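# Lay the towel flat beside the basket and withdraw

## Task

Get the towel lying flat on the table as a single layer, with a margin of at least one finger's width from the table edge, two fingers' width from the basket's rim, and more than a hand's width from either arm's column. The basket must end upright, its entire base resting on the table, no more than three fingers' width from its starting spot and turned roughly as before. Finish by opening the grippers and pulling the arms away; anything that stays in place only because the robot holds it is not counted.

## Robot and tools

Robot: two six-joint arms, left_arm and right_arm, each ending in a two-finger parallel gripper. The scene frame has its origin on the tabletop midway between the arms, +x pointing out over the table, +z up, and left_arm on the +y side. Arm roots: left_arm at (-0.023, +0.340, 0) m, quat_wxyz (+0.997, 0, 0, -0.075); right_arm at (-0.015, -0.260, 0) m, quat_wxyz (+0.996, 0, 0, +0.085). The names left and right do not tell you which side of a picture an arm appears on.

Joint order per arm, used in every row and every per-joint list: waist (joint1), shoulder (joint2), elbow (joint3), wrist pitch (joint4), wrist yaw (joint5), wrist roll (joint6). Ranges in rad: waist -2.618 to 3.054, shoulder 0.000 to 3.142, elbow 0.000 to 3.142, wrist pitch -1.571 to 1.571, wrist yaw -1.571 to 1.571, wrist roll -2.094 to 2.094. True ends may differ by up to 0.036 rad.

A row is one flat list of 14 numbers, each in [-1, 1], covering both arms even if one stays still: left_arm's six joint numbers then its opening, followed by right_arm's six joint numbers then its opening. Joint numbers are scaled offsets, not poses: 1.0 equals 1.202 rad for the waist, 1.258 shoulder, 1.238 elbow, 2.073 wrist pitch, 2.022 for wrist yaw and for wrist roll. The opening is absolute: +1 fully open, -1 closed; in between, the fingers go to where grip_measured would read that value.

execute_actions(actions): a list of actions run one after another. Each action is a table of up to 15 rows, one row per control step of 1/30 s; if fewer rows are given, the last is repeated until 15 steps pass. Joint offsets in every row of an action count from the arm's angles when that action began (for a call's first action, the last angles reported). An action asking a joint to go more than 0.036 rad beyond its range is refused for both arms; if the first action fails that test or any action is malformed, the whole call does nothing. A joint pushed past its real end stops there, and the result may say "joint sent to its limit". An empty list simply reports state and images.

move(target, speed, blocking): target is one 14-number row; its joint offsets count from the Joint positions in the latest result that printed them, not from where the arm is when the move begins. All joints follow paths that finish together, so the hand traces a curve and ignores obstacles and the other arm. speed (rad/s, 0.01 to 2, default 0.5) caps the joint with the longest path; paths take 0.5 to 10 s and are cut off at 10 s. Finger values are applied at the start. With blocking=false the result comes after 0.5 s while motion continues; use wait(0) to check, and call wait or stop before sending any new rows or moves. The added "move:" line states the ending (done, off_target, moving, held, fault), limits=held or limits=none, and each arm's joint farthest from target. After a held stretch an arm can suddenly move faster than the speed given.

wait(seconds): 0 to 10; the arms keep their last command; returns early if a running move ends. stop: brakes a running move, needing more room when fast; fingers are not stopped. zoom_image(camera, region): camera is one of cam_head_left, cam_head_right, cam_high, cam_low, cam_left_wrist, cam_right_wrist (each 504x504); region [x0, y0, x1, y1] in pixels from the top-left, no larger than 504 by 504. read_manual(section) returns only licence texts. finished_scene(scene): give the current scene's number to end it for good; the goal must already hold and stay held.

Results: a state line per arm gives end_effector_position (m) and end_effector_quat_wxyz in the scene frame; this point sits between the finger pads about 1 cm behind the tips, along the gripper's +z, and fingers close along its y axis. The printed position can be off, more at long reach. Joint positions and Joint velocities list six joints (rad, rad/s) then the pad gap (m; 0.094 when fully open). Joint targets shows what joints are being driven toward and may change on its own. grip_measured reads the opening on the command scale, each gripper off by up to about 1 mm. Joint torques are raw drive outputs with offsets and noise. "joint command not followed" means a clearance check altered or blocked joint targets.

Motion facts: each step a joint's target may lead its measured angle by at most 0.202 rad waist, 0.258 shoulder, 0.238 elbow, 0.573 wrist pitch, 0.522 wrist yaw and roll; targets that would put the hand over 70 mm away are pulled back, so big offsets need several actions, and an unfinished offset must be commanded again. Friction can leave a joint up to about 0.031 rad short, and tiny commands may do nothing.

Gripping: command an opening about 0.03 under grip_measured for a firm hold, less for a lighter one; very thin material (under about 2 mm, like cloth) gets weaker grip. Pads press up to about 50 to 62 N and harder at first contact. Expect occasional brief tugs on held items.

Avoid: knocking or putting anything off the table, dropping or slipping items, shifting or tipping the basket, fast impacts and strong pushing (faster moves and targets deeper past contact press harder), and arms striking or pressing each other. Long holding heats motors: MOTOR HOT appears from 75 °C, 90 °C pauses that arm for 10 s, 100 °C makes it go limp and fall. Finish with grippers open and arms lifted well away from the towel.

Each tool is called in YAML: its name, and indented under it one key for each argument.

## Session

execute_actions:
  actions: []

Scene clock: 0.00 s.
left_arm: end_effector_position=(+0.0590, +0.1234, +0.1859) grip_measured=+1.000 end_effector_quat_wxyz=(+0.092, +0.776, +0.624, +0.023) | right_arm: end_effector_position=(+0.2445, -0.2836, +0.3023) grip_measured=+1.000 end_effector_quat_wxyz=(+0.346, -0.215, +0.806, -0.428)
Joint names: [waist, shoulder, elbow, wrist pitch, wrist yaw, wrist roll]
Joint positions: left_arm=[-1.142  1.295  1.296 -1.418 -0.113  0.503  0.094] | right_arm=[ 0.313  0.933  1.082 -0.918  0.969 -0.478  0.094]
Joint velocities: left_arm=[-0.002  0.007  0.007 -0.081  0.007  0.037  0.   ] | right_arm=[0.017 0.017 0.017 0.007 0.022 0.037 0.   ]
Joint torques (N m, as the arm reports them, + toward a larger angle): no reading
Joint targets: left_arm=[-1.142 1.295 1.296 -1.418 -0.113 0.503] | right_arm=[0.313 0.933 1.082 -0.918 0.969 -0.478]

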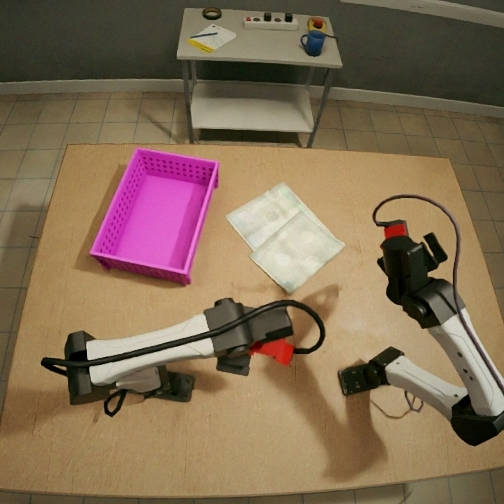

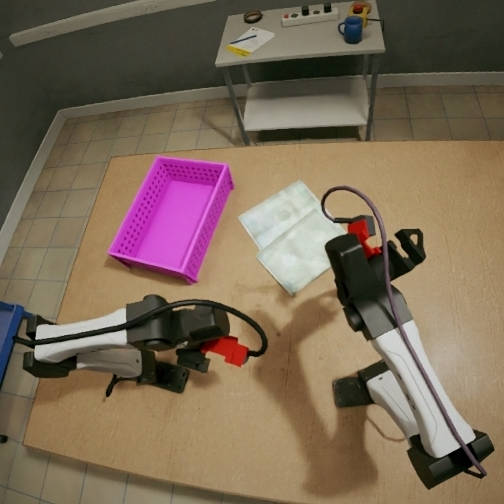

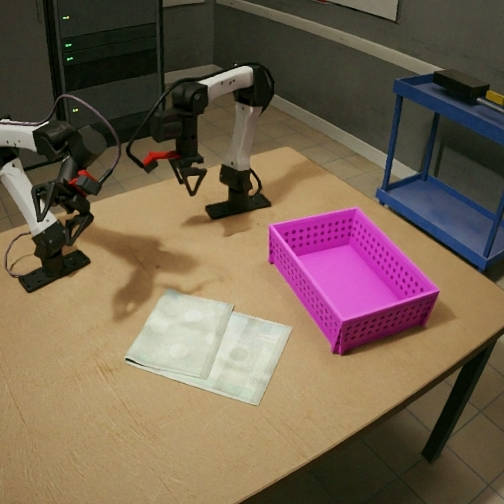

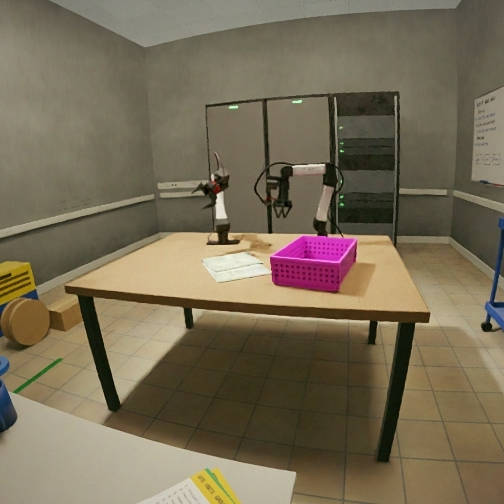

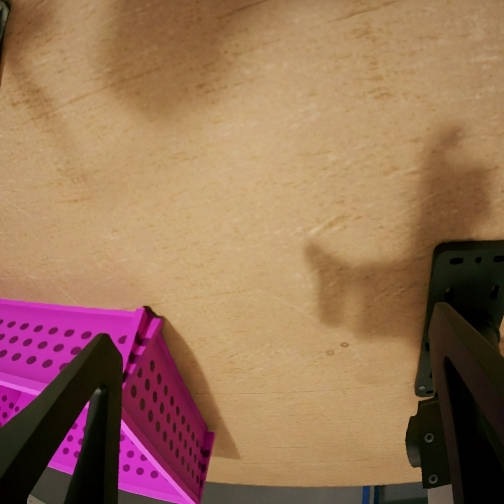

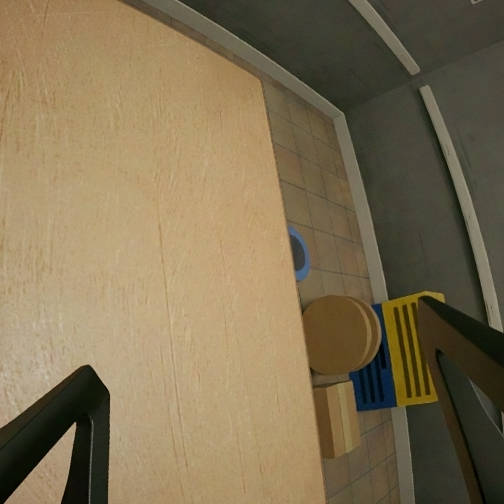

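zoom_image:
  camera: "cam_head_left"
  region: [200, 160, 370, 310]

zoom_image:
  camera: "cam_high"
  region: [100, 270, 320, 420]

Region (200, 160, 370, 310) of cam_head_left's 504x504 image, scaled by 2.965, with more detail than that image has; it fills the top 445 rows of this view, and the rest is white.

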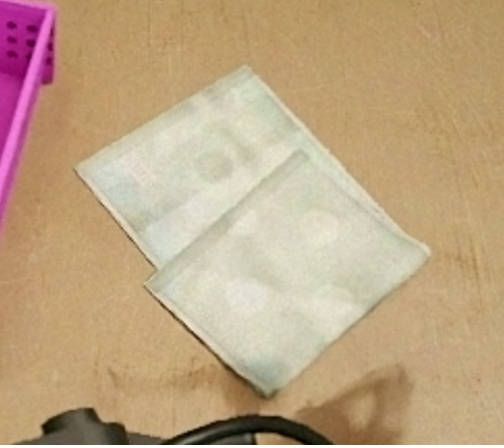

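Region (100, 270, 320, 420) of cam_high's 504x504 image, scaled by 2.291, with more detail than that image has; it fills the top 344 rows of this view, and the rest is white.

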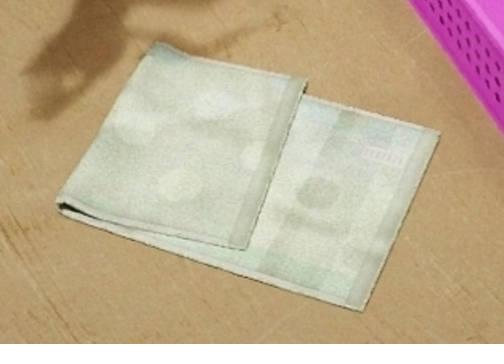

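move:
  target: [0,0,0,0,0,0,1, 0.05,0.653,0.586,-0.257,-0.479,0.236,1]
  speed: 1.0

Scene clock: 7.13 s.
left_arm: end_effector_position=(+0.0590, +0.1234, +0.1859) grip_measured=+1.000 end_effector_quat_wxyz=(+0.092, +0.776, +0.624, +0.023) | right_arm: end_effector_position=(+0.2876, -0.0823, +0.1998) grip_measured=+1.000 end_effector_quat_wxyz=(+0.082, -0.268, +0.960, +0.018)
Joint names: [waist, shoulder, elbow, wrist pitch, wrist yaw, wrist roll]
Joint positions: left_arm=[-1.142  1.295  1.296 -1.418 -0.113  0.503  0.094] | right_arm=[ 0.364  1.751  1.788 -1.439  0.007 -0.011  0.094]
Joint velocities: left_arm=[-0.007 -0.022 -0.002  0.051 -0.007  0.007  0.   ] | right_arm=[-0.002 -0.007 -0.012 -0.022 -0.007 -0.037  0.   ]
Joint torques (N m, as the arm reports them, + toward a larger angle): left_arm=[-0.19 -5.47  7.23  0.59  0.1  -0.05] | right_arm=[ 0.86 -6.75  7.77  0.59 -0.03  0.12]
Joint targets: left_arm=[-1.142 1.295 1.296 -1.418 -0.113 0.503] | right_arm=[0.373 1.754 1.808 -1.451 0.000 -0.001]
move: done; limits=none; left_arm: farthest joint: the waist, 0.000 radians from its target (0.000 radians at the start); right_arm: farthest joint: the elbow, 0.020 radians from its target (0.725 radians at the start)

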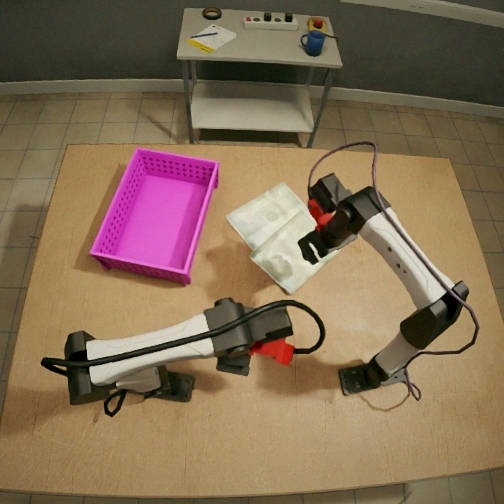

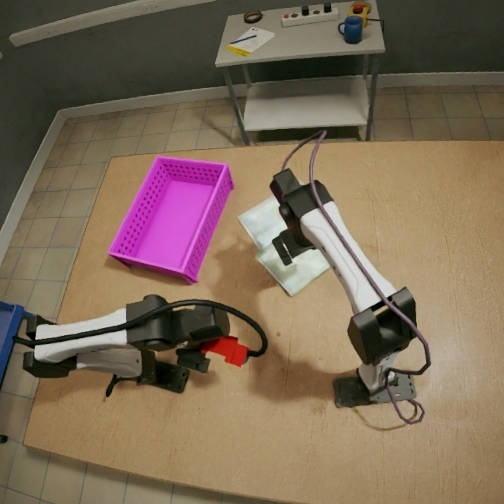

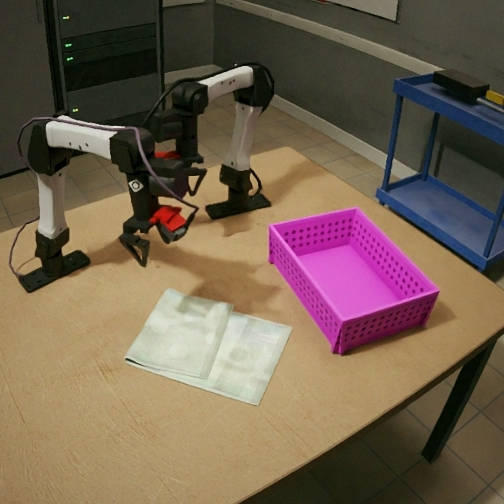

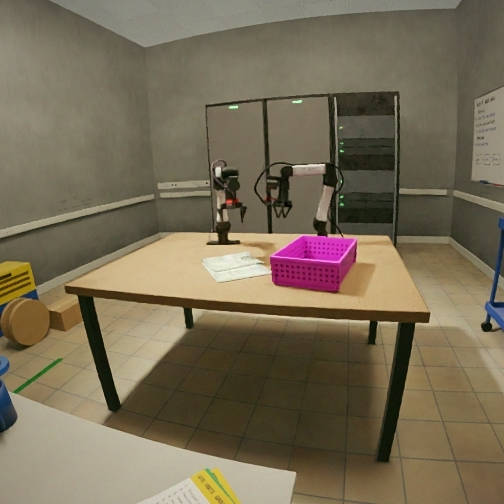

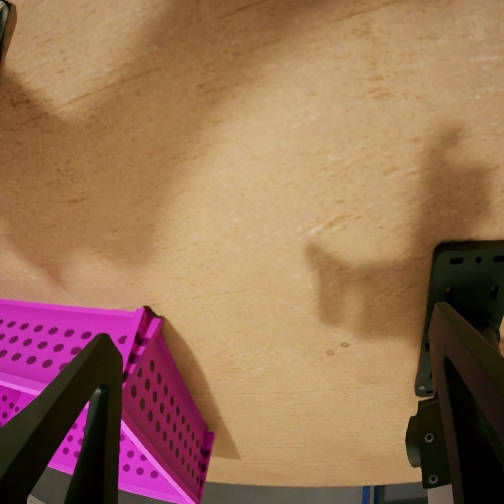

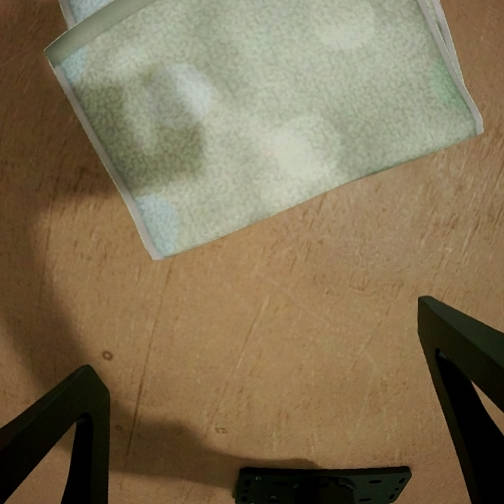

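move:
  target: [0.573,0.777,0.694,-0.017,0.056,-0.897,1, -0.386,0,0,0,0,0,1]
  speed: 1.2

Scene clock: 16.17 s.
left_arm: end_effector_position=(+0.3419, +0.0904, +0.1032) grip_measured=+1.000 end_effector_quat_wxyz=(+0.010, -0.341, +0.940, -0.005) | right_arm: end_effector_position=(+0.3348, -0.2340, +0.1998) grip_measured=+1.000 end_effector_quat_wxyz=(+0.084, -0.043, +0.996, -0.001)
Joint names: [waist, shoulder, elbow, wrist pitch, wrist yaw, wrist roll]
Joint positions: left_arm=[-0.453  2.255  2.138 -1.434 -0.011 -1.299  0.094] | right_arm=[-0.093  1.751  1.788 -1.439  0.007 -0.01   0.094]
Joint velocities: left_arm=[-0.017  0.007  0.007  0.022 -0.022 -0.007  0.   ] | right_arm=[-0.007 -0.002 -0.007 -0.007 -0.022  0.066  0.   ]
Joint torques (N m, as the arm reports them, + toward a larger angle): left_arm=[ -0.28 -14.75   8.5    0.11   0.15  -0.12] | right_arm=[-0.43 -6.95  6.28  0.69  0.06 -0.02]
Joint targets: left_arm=[-0.454 2.272 2.156 -1.454 -0.000 -1.310] | right_arm=[-0.100 1.751 1.788 -1.439 0.007 -0.011]
move: done; limits=none; left_arm: farthest joint: the wrist pitch, 0.019 radians from its target (0.035 radians at the start); right_arm: farthest joint: the waist, 0.007 radians from its target (0.464 radians at the start)

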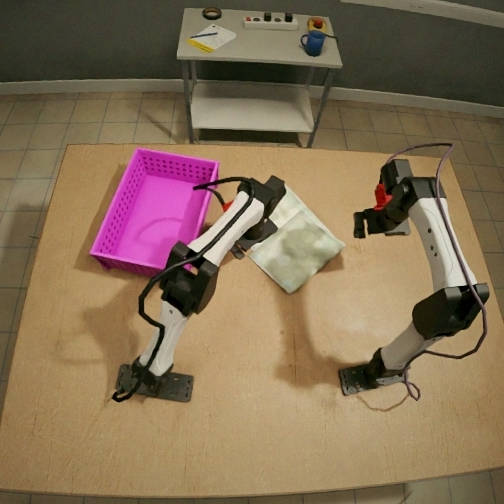

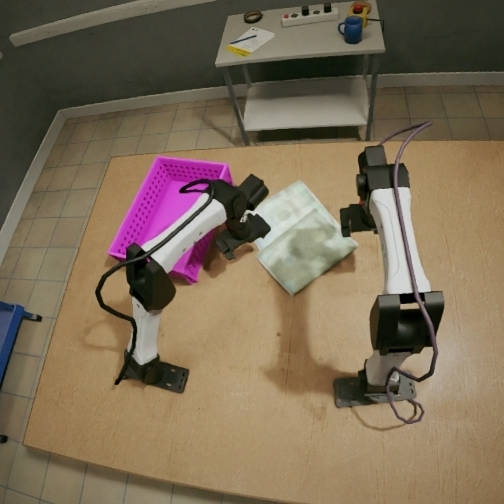

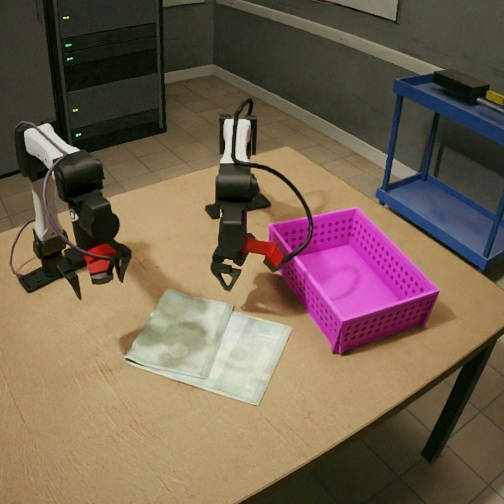

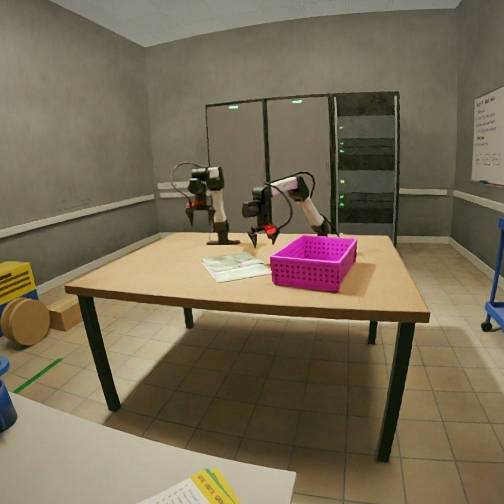

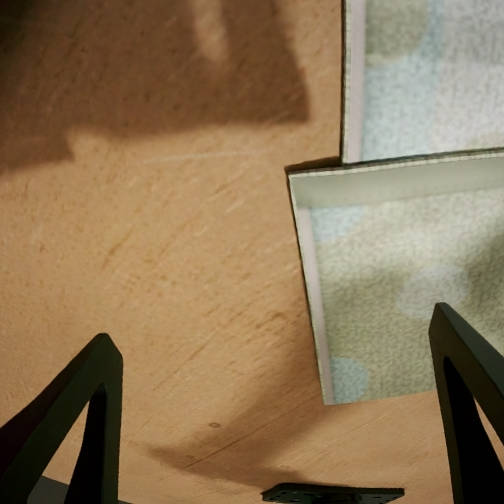

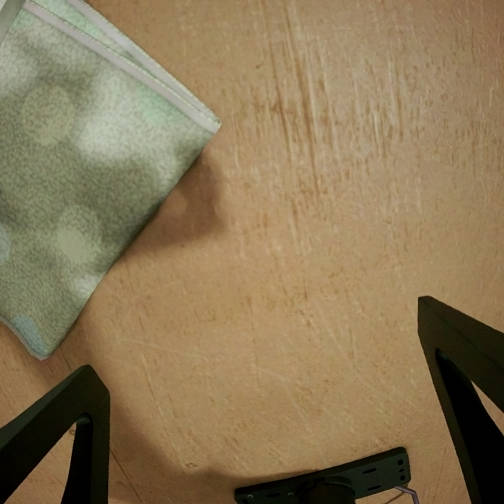

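move:
  target: [0,0.0155,-0.1925,0.1148,0,0,-0.3, 0,0,0,0,0,0,1]
  speed: 0.5

Scene clock: 18.27 s.
left_arm: end_effector_position=(+0.3434, +0.0894, +0.0486) grip_measured=-0.297 end_effector_quat_wxyz=(+0.011, -0.341, +0.940, -0.006) | right_arm: end_effector_position=(+0.3348, -0.2340, +0.1998) grip_measured=+1.000 end_effector_quat_wxyz=(+0.084, -0.043, +0.996, -0.001)
Joint names: [waist, shoulder, elbow, wrist pitch, wrist yaw, wrist roll]
Joint positions: left_arm=[-0.453  2.255  1.921 -1.214 -0.011 -1.3    0.033] | right_arm=[-0.093  1.751  1.788 -1.439  0.007 -0.01   0.094]
Joint velocities: left_arm=[-0.007  0.002 -0.007 -0.022 -0.022  0.022 -0.001] | right_arm=[ 0.002  0.012 -0.017 -0.051  0.022 -0.022  0.   ]
Joint torques (N m, as the arm reports them, + toward a larger angle): left_arm=[ -0.18 -14.63   5.39   0.46   0.05  -0.03] | right_arm=[ 0.17 -6.93  6.27  0.69  0.04 -0.01]
Joint targets: left_arm=[-0.453 2.275 1.900 -1.197 -0.011 -1.300] | right_arm=[-0.093 1.751 1.788 -1.439 0.007 -0.010]
move: off_target (left_arm); limits=none; left_arm: farthest joint: the elbow, 0.022 radians from its target (0.239 radians at the start); right_arm: farthest joint: the waist, 0.000 radians from its target (0.000 radians at the start)

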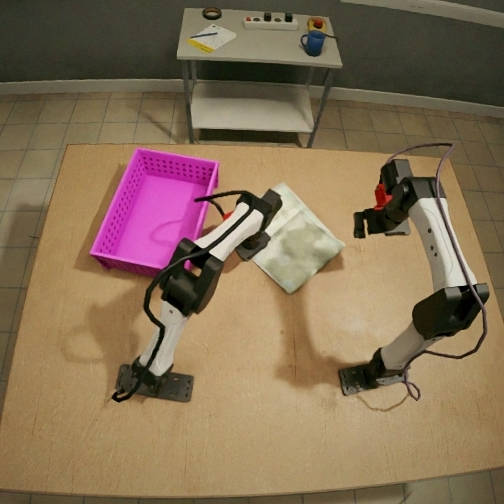

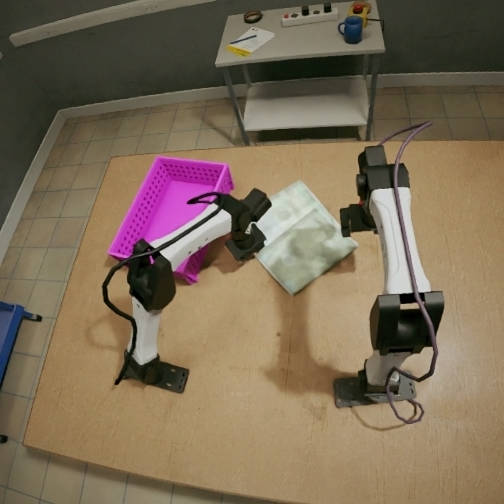

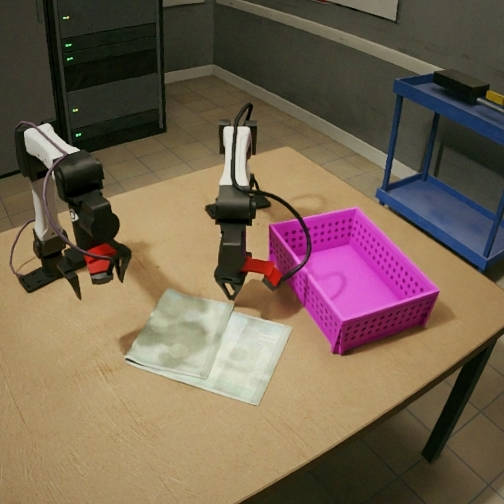

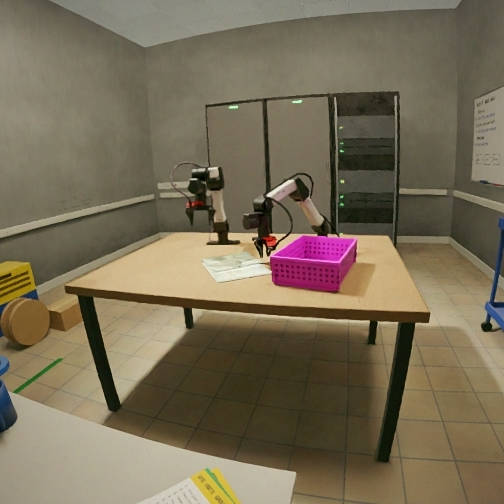

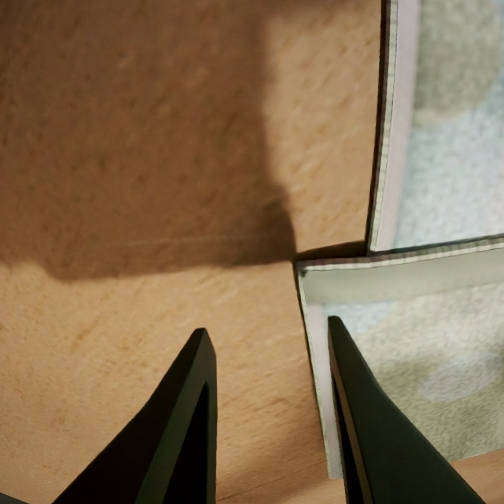

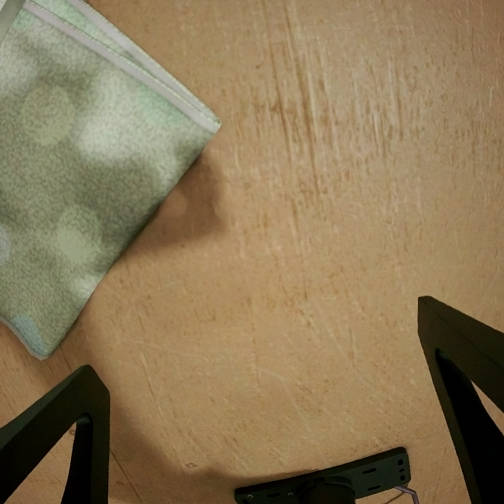

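move:
  target: [-0.035,0.091,0.055,0.02,0,-0.024,-0.3, 0,0,0,0,0,0,1]
  speed: 0.3

Scene clock: 20.83 s.
left_arm: end_effector_position=(+0.3465, +0.0690, +0.0272) grip_measured=-0.298 end_effector_quat_wxyz=(+0.010, -0.343, +0.939, -0.004) | right_arm: end_effector_position=(+0.3348, -0.2340, +0.1998) grip_measured=+1.000 end_effector_quat_wxyz=(+0.084, -0.043, +0.996, -0.001)
Joint names: [waist, shoulder, elbow, wrist pitch, wrist yaw, wrist roll]
Joint positions: left_arm=[-0.486  2.338  1.976 -1.191 -0.012 -1.338  0.033] | right_arm=[-0.093  1.751  1.788 -1.439  0.007 -0.01   0.094]
Joint velocities: left_arm=[-0.017  0.002 -0.007  0.081 -0.081  0.007  0.001] | right_arm=[ 0.012 -0.017 -0.012  0.022 -0.022 -0.007  0.   ]
Joint torques (N m, as the arm reports them, + toward a larger angle): left_arm=[ -0.92 -14.09   8.26   0.42   0.08  -0.1 ] | right_arm=[ 0.17 -6.95  6.27  0.69  0.04 -0.01]
Joint targets: left_arm=[-0.495 2.370 1.989 -1.172 -0.011 -1.349] | right_arm=[-0.093 1.751 1.788 -1.439 0.007 -0.010]
move: off_target (left_arm); limits=none; left_arm: farthest joint: the shoulder, 0.032 radians from its target (0.114 radians at the start); right_arm: farthest joint: the waist, 0.000 radians from its target (0.000 radians at the start)

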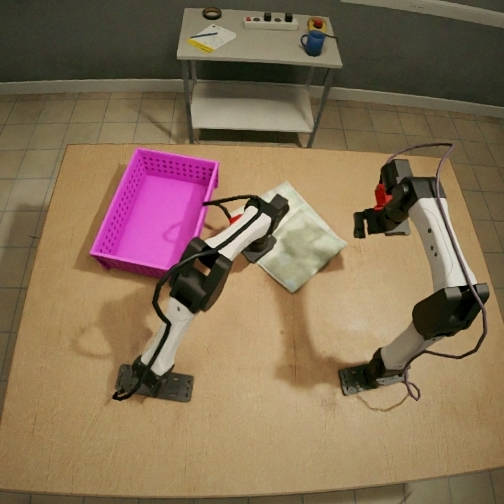

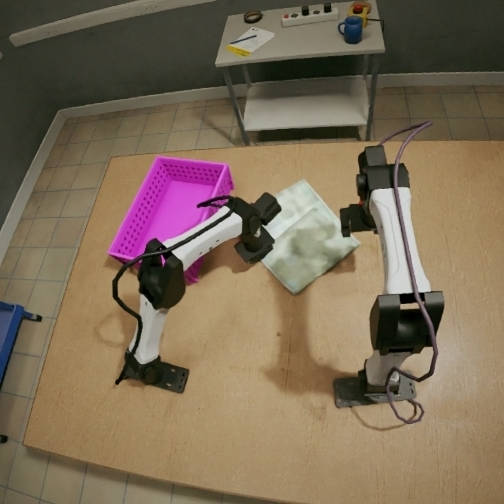

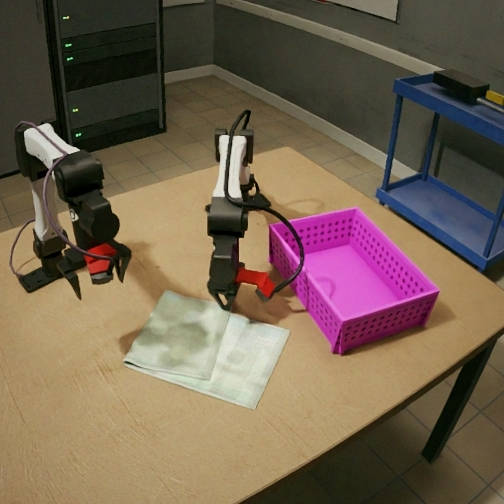

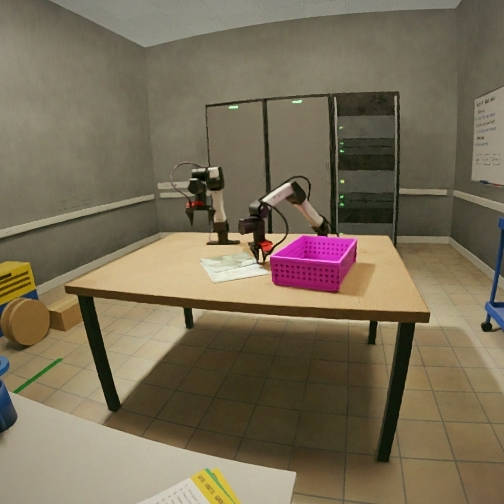

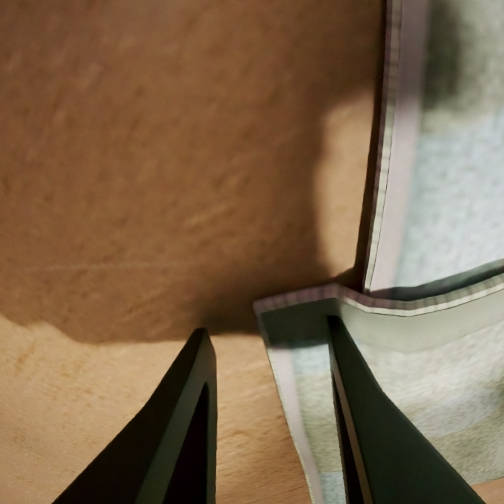

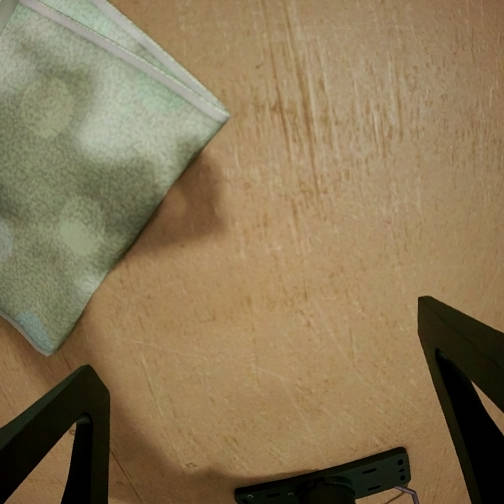

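execute_actions:
  actions:
    - [[0,0.015,0,0,0,0,-0.5,0,0,0,0,0,0,1],[0,0.015,0,0,0,0,-0.6,0,0,0,0,0,0,1],[0,0.015,0,0,0,0,-0.7,0,0,0,0,0,0,1],[0,0.015,0,0,0,0,-0.75,0,0,0,0,0,0,1],[0,0.015,0,0,0,0,-0.8,0,0,0,0,0,0,1],[0,0.015,0,0,0,0,-0.85,0,0,0,0,0,0,1],[0,0.015,0,0,0,0,-0.9,0,0,0,0,0,0,1],[0,0.015,0,0,0,0,-0.95,0,0,0,0,0,0,1],[0,0.015,0,0,0,0,-1,0,0,0,0,0,0,1]]
    - [[0,0.015,0,0,0,0,-1,0,0,0,0,0,0,1]]

Scene clock: 22.63 s.
left_arm: end_effector_position=(+0.3465, +0.0690, +0.0272) grip_measured=-0.996 end_effector_quat_wxyz=(+0.010, -0.344, +0.939, -0.004) | right_arm: end_effector_position=(+0.3348, -0.2340, +0.1998) grip_measured=+1.000 end_effector_quat_wxyz=(+0.084, -0.043, +0.996, -0.001)
Joint names: [waist, shoulder, elbow, wrist pitch, wrist yaw, wrist roll]
Joint positions: left_arm=[-0.486  2.338  1.976 -1.191 -0.012 -1.338  0.   ] | right_arm=[-0.093  1.751  1.788 -1.439  0.007 -0.01   0.094]
Joint velocities: left_arm=[ 0.002  0.007  0.027 -0.022 -0.007 -0.007  0.001] | right_arm=[ 0.002 -0.012 -0.002 -0.051 -0.051 -0.037  0.   ]
Joint torques (N m, as the arm reports them, + toward a larger angle): left_arm=[ -0.2  -15.28   7.07   0.27   0.03  -0.01] | right_arm=[ 0.18 -6.96  6.26  0.69  0.05  0.  ]
Joint targets: left_arm=[-0.486 2.357 1.976 -1.191 -0.012 -1.338] | right_arm=[-0.093 1.751 1.788 -1.439 0.007 -0.010]

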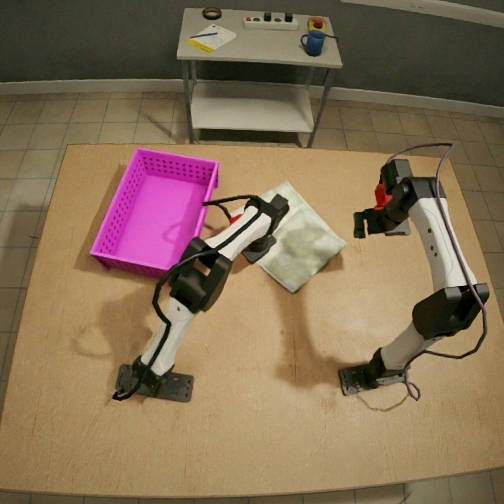

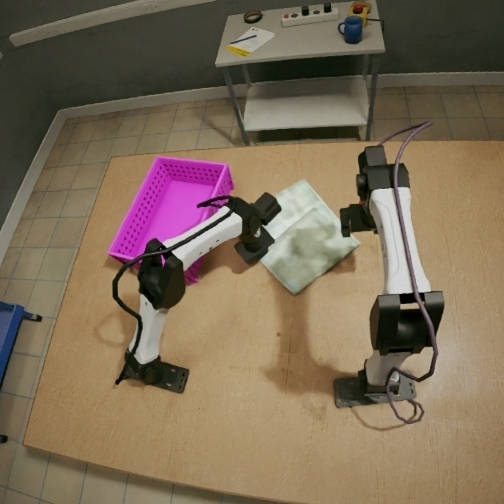

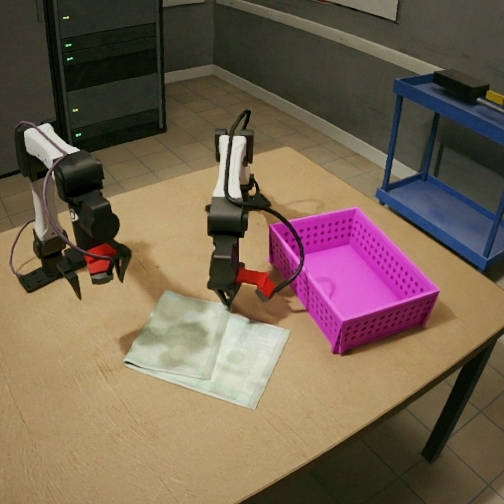

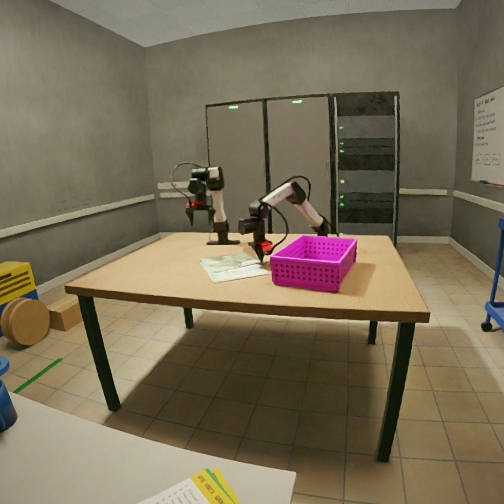

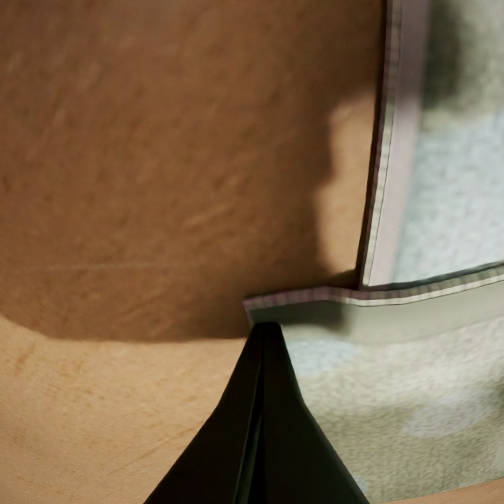

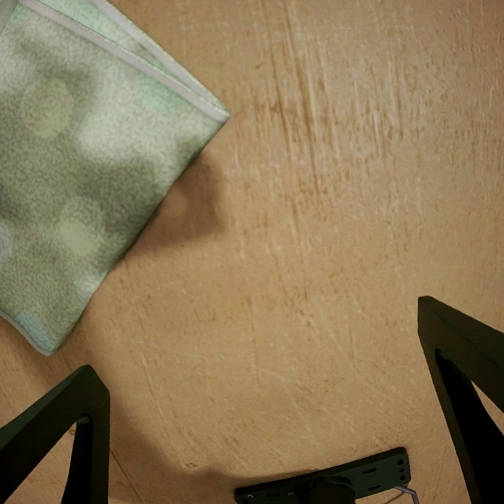

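zoom_image:
  camera: "cam_high"
  region: [150, 260, 300, 380]

zoom_image:
  camera: "cam_low"
  region: [190, 225, 290, 295]

Region (150, 260, 300, 380) of cam_high's 504x504 image, scaled by 3.360, with more detail than that image has; it fills the top 403 rows of this view, and the rest is white.

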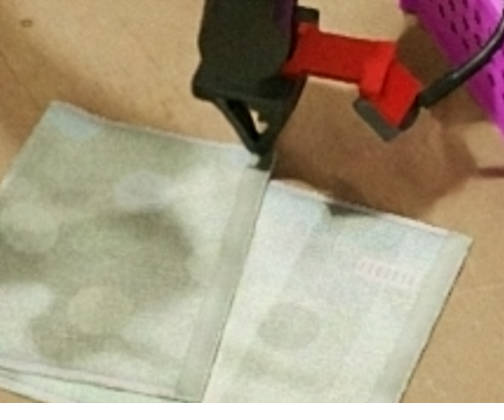

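Region (190, 225, 290, 295) of cam_low's 504x504 image, scaled by 5.040, with more detail than that image has; it fills the top 353 rows of this view, and the rest is white.

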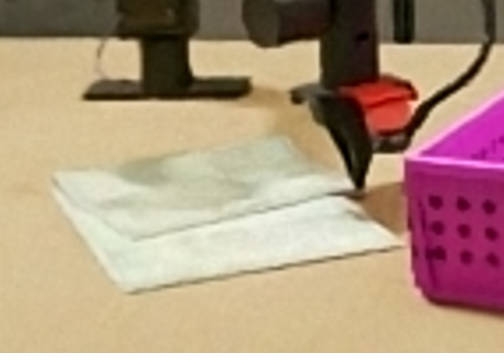

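execute_actions:
  actions:
    - [[0,0,0.03,-0.015,0,0,-1,0,0,0,0,0,0,1],[0,0,0.05,-0.025,0,0,-1,0,0,0,0,0,0,1],[0,0,0.07,-0.035,0,0,-1,0,0,0,0,0,0,1],[0,0,0.09,-0.045,0,0,-1,0,0,0,0,0,0,1],[0,0,0.11,-0.055,0,0,-1,0,0,0,0,0,0,1],[0,0,0.122,-0.064,0,0,-1,0,0,0,0,0,0,1]]

move:
  target: [-0.03,0.04,0,0,0,0.76,-0.255, 0,0,0,0,0,0,1]
  speed: 1.5

Scene clock: 29.93 s.
left_arm: end_effector_position=(+0.3557, +0.0622, +0.0655) grip_measured=-0.996 end_effector_quat_wxyz=(+0.022, -0.344, +0.939, -0.022) | right_arm: end_effector_position=(+0.3348, -0.2340, +0.1998) grip_measured=+1.000 end_effector_quat_wxyz=(+0.084, -0.043, +0.996, -0.001)
Joint names: [waist, shoulder, elbow, wrist pitch, wrist yaw, wrist roll]
Joint positions: left_arm=[-0.486  2.332  2.117 -1.294 -0.012 -1.338  0.   ] | right_arm=[-0.093  1.751  1.788 -1.439  0.007 -0.01   0.094]
Joint velocities: left_arm=[ 0.022  0.012 -0.012 -0.066 -0.066  0.037  0.   ] | right_arm=[-0.022  0.022 -0.007 -0.051 -0.007  0.037  0.   ]
Joint torques (N m, as the arm reports them, + toward a larger angle): left_arm=[ -0.21 -16.49   7.89   0.21   0.03  -0.03] | right_arm=[ 0.18 -6.98  6.27  0.69  0.05  0.  ]
Joint targets: left_arm=[-0.486 2.338 2.127 -1.324 -0.012 -1.338] | right_arm=[-0.093 1.751 1.788 -1.439 0.007 -0.010]

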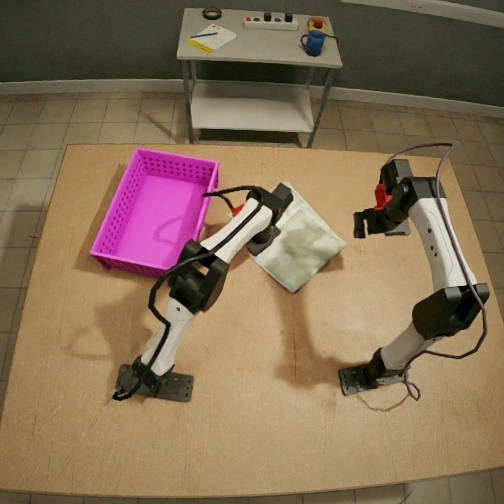

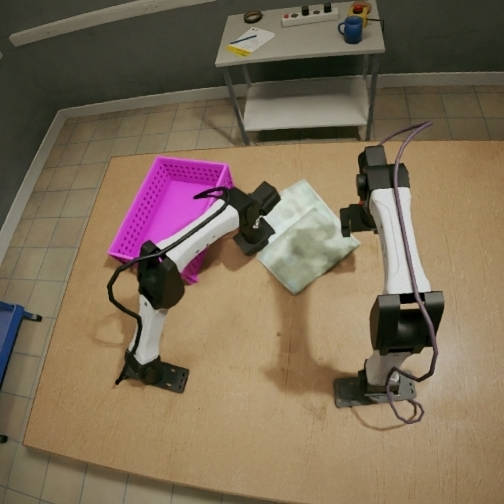

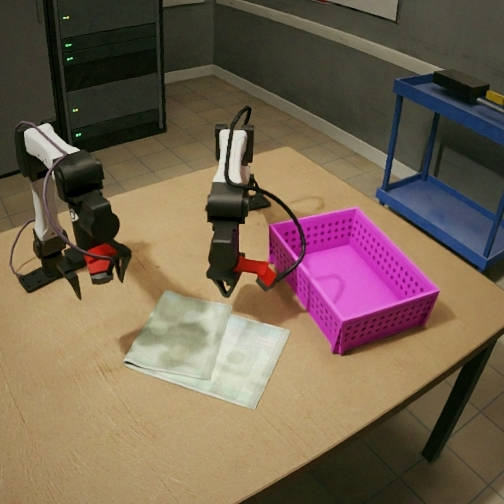

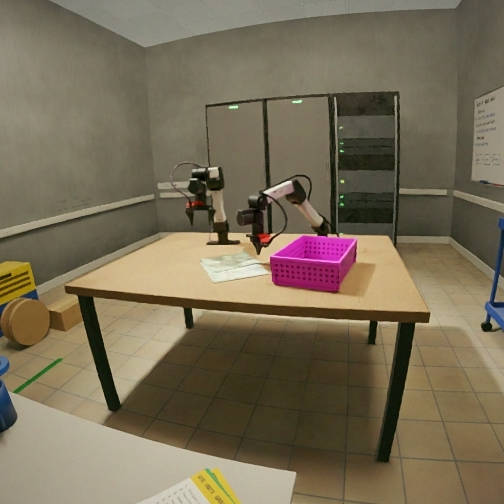

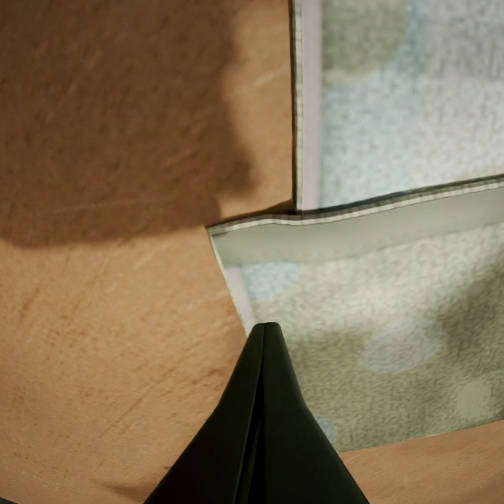

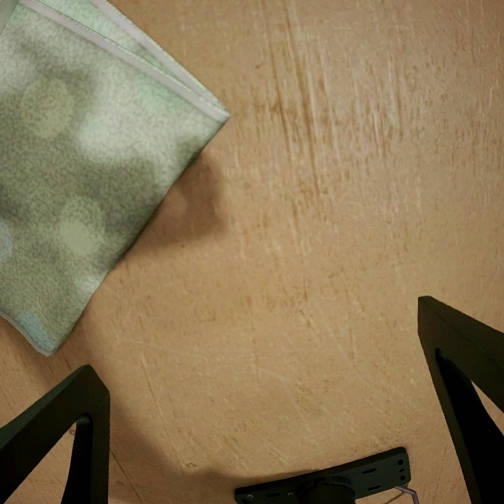

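Scene clock: 32.03 s.
left_arm: end_effector_position=(+0.3471, +0.0530, +0.0544) grip_measured=-0.258 end_effector_quat_wxyz=(+0.019, +0.413, +0.911, +0.002) | right_arm: end_effector_position=(+0.3348, -0.2340, +0.1998) grip_measured=+1.000 end_effector_quat_wxyz=(+0.084, -0.043, +0.996, -0.001)
Joint names: [waist, shoulder, elbow, wrist pitch, wrist yaw, wrist roll]
Joint positions: left_arm=[-0.513  2.357  2.117 -1.294 -0.012  0.188  0.035] | right_arm=[-0.093  1.751  1.788 -1.439  0.007 -0.01   0.094]
Joint velocities: left_arm=[-0.002 -0.002 -0.007  0.051  0.022  0.066 -0.   ] | right_arm=[-0.017 -0.022 -0.002  0.007  0.022 -0.007  0.   ]
Joint torques (N m, as the arm reports them, + toward a larger angle): left_arm=[ -0.96 -14.94   7.24   0.34   0.15   0.04] | right_arm=[ 0.18 -6.94  6.27  0.69  0.05 -0.01]
Joint targets: left_arm=[-0.522 2.383 2.117 -1.294 -0.012 0.198] | right_arm=[-0.093 1.751 1.788 -1.439 0.007 -0.010]
move: off_target (left_arm); limits=none; left_arm: farthest joint: the shoulder, 0.025 radians from its target (0.050 radians at the start); right_arm: farthest joint: the waist, 0.000 radians from its target (0.000 radians at the start)

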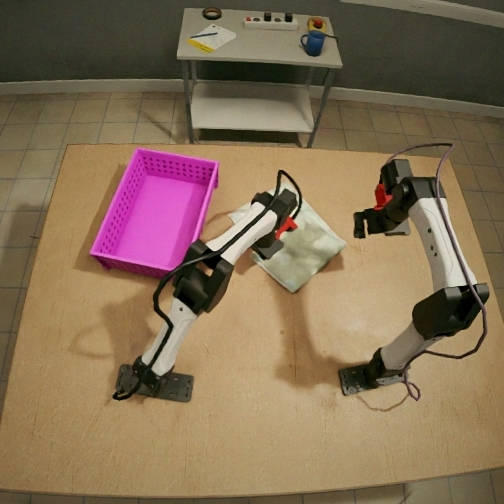

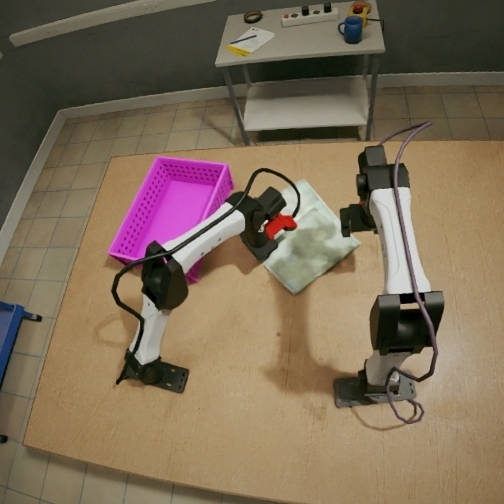

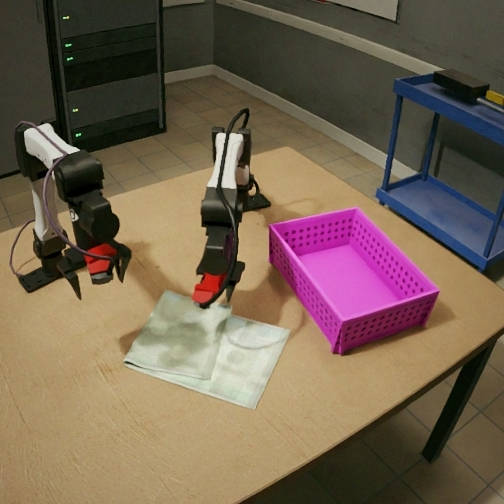

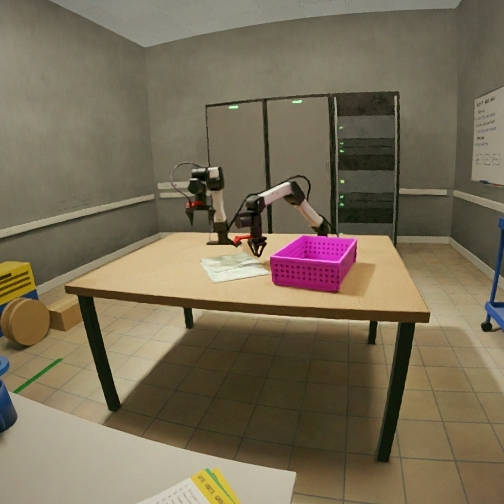

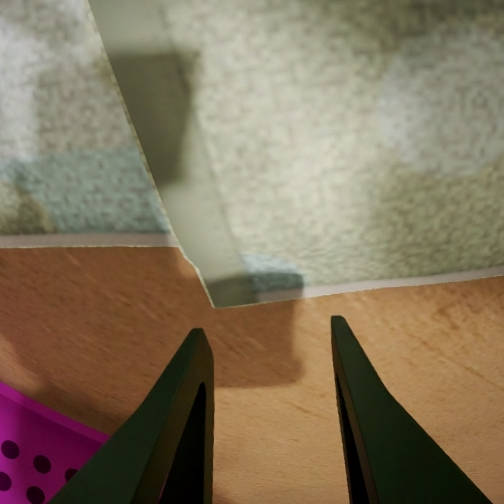

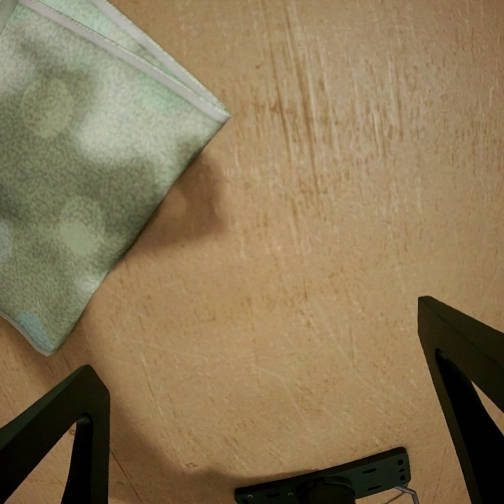

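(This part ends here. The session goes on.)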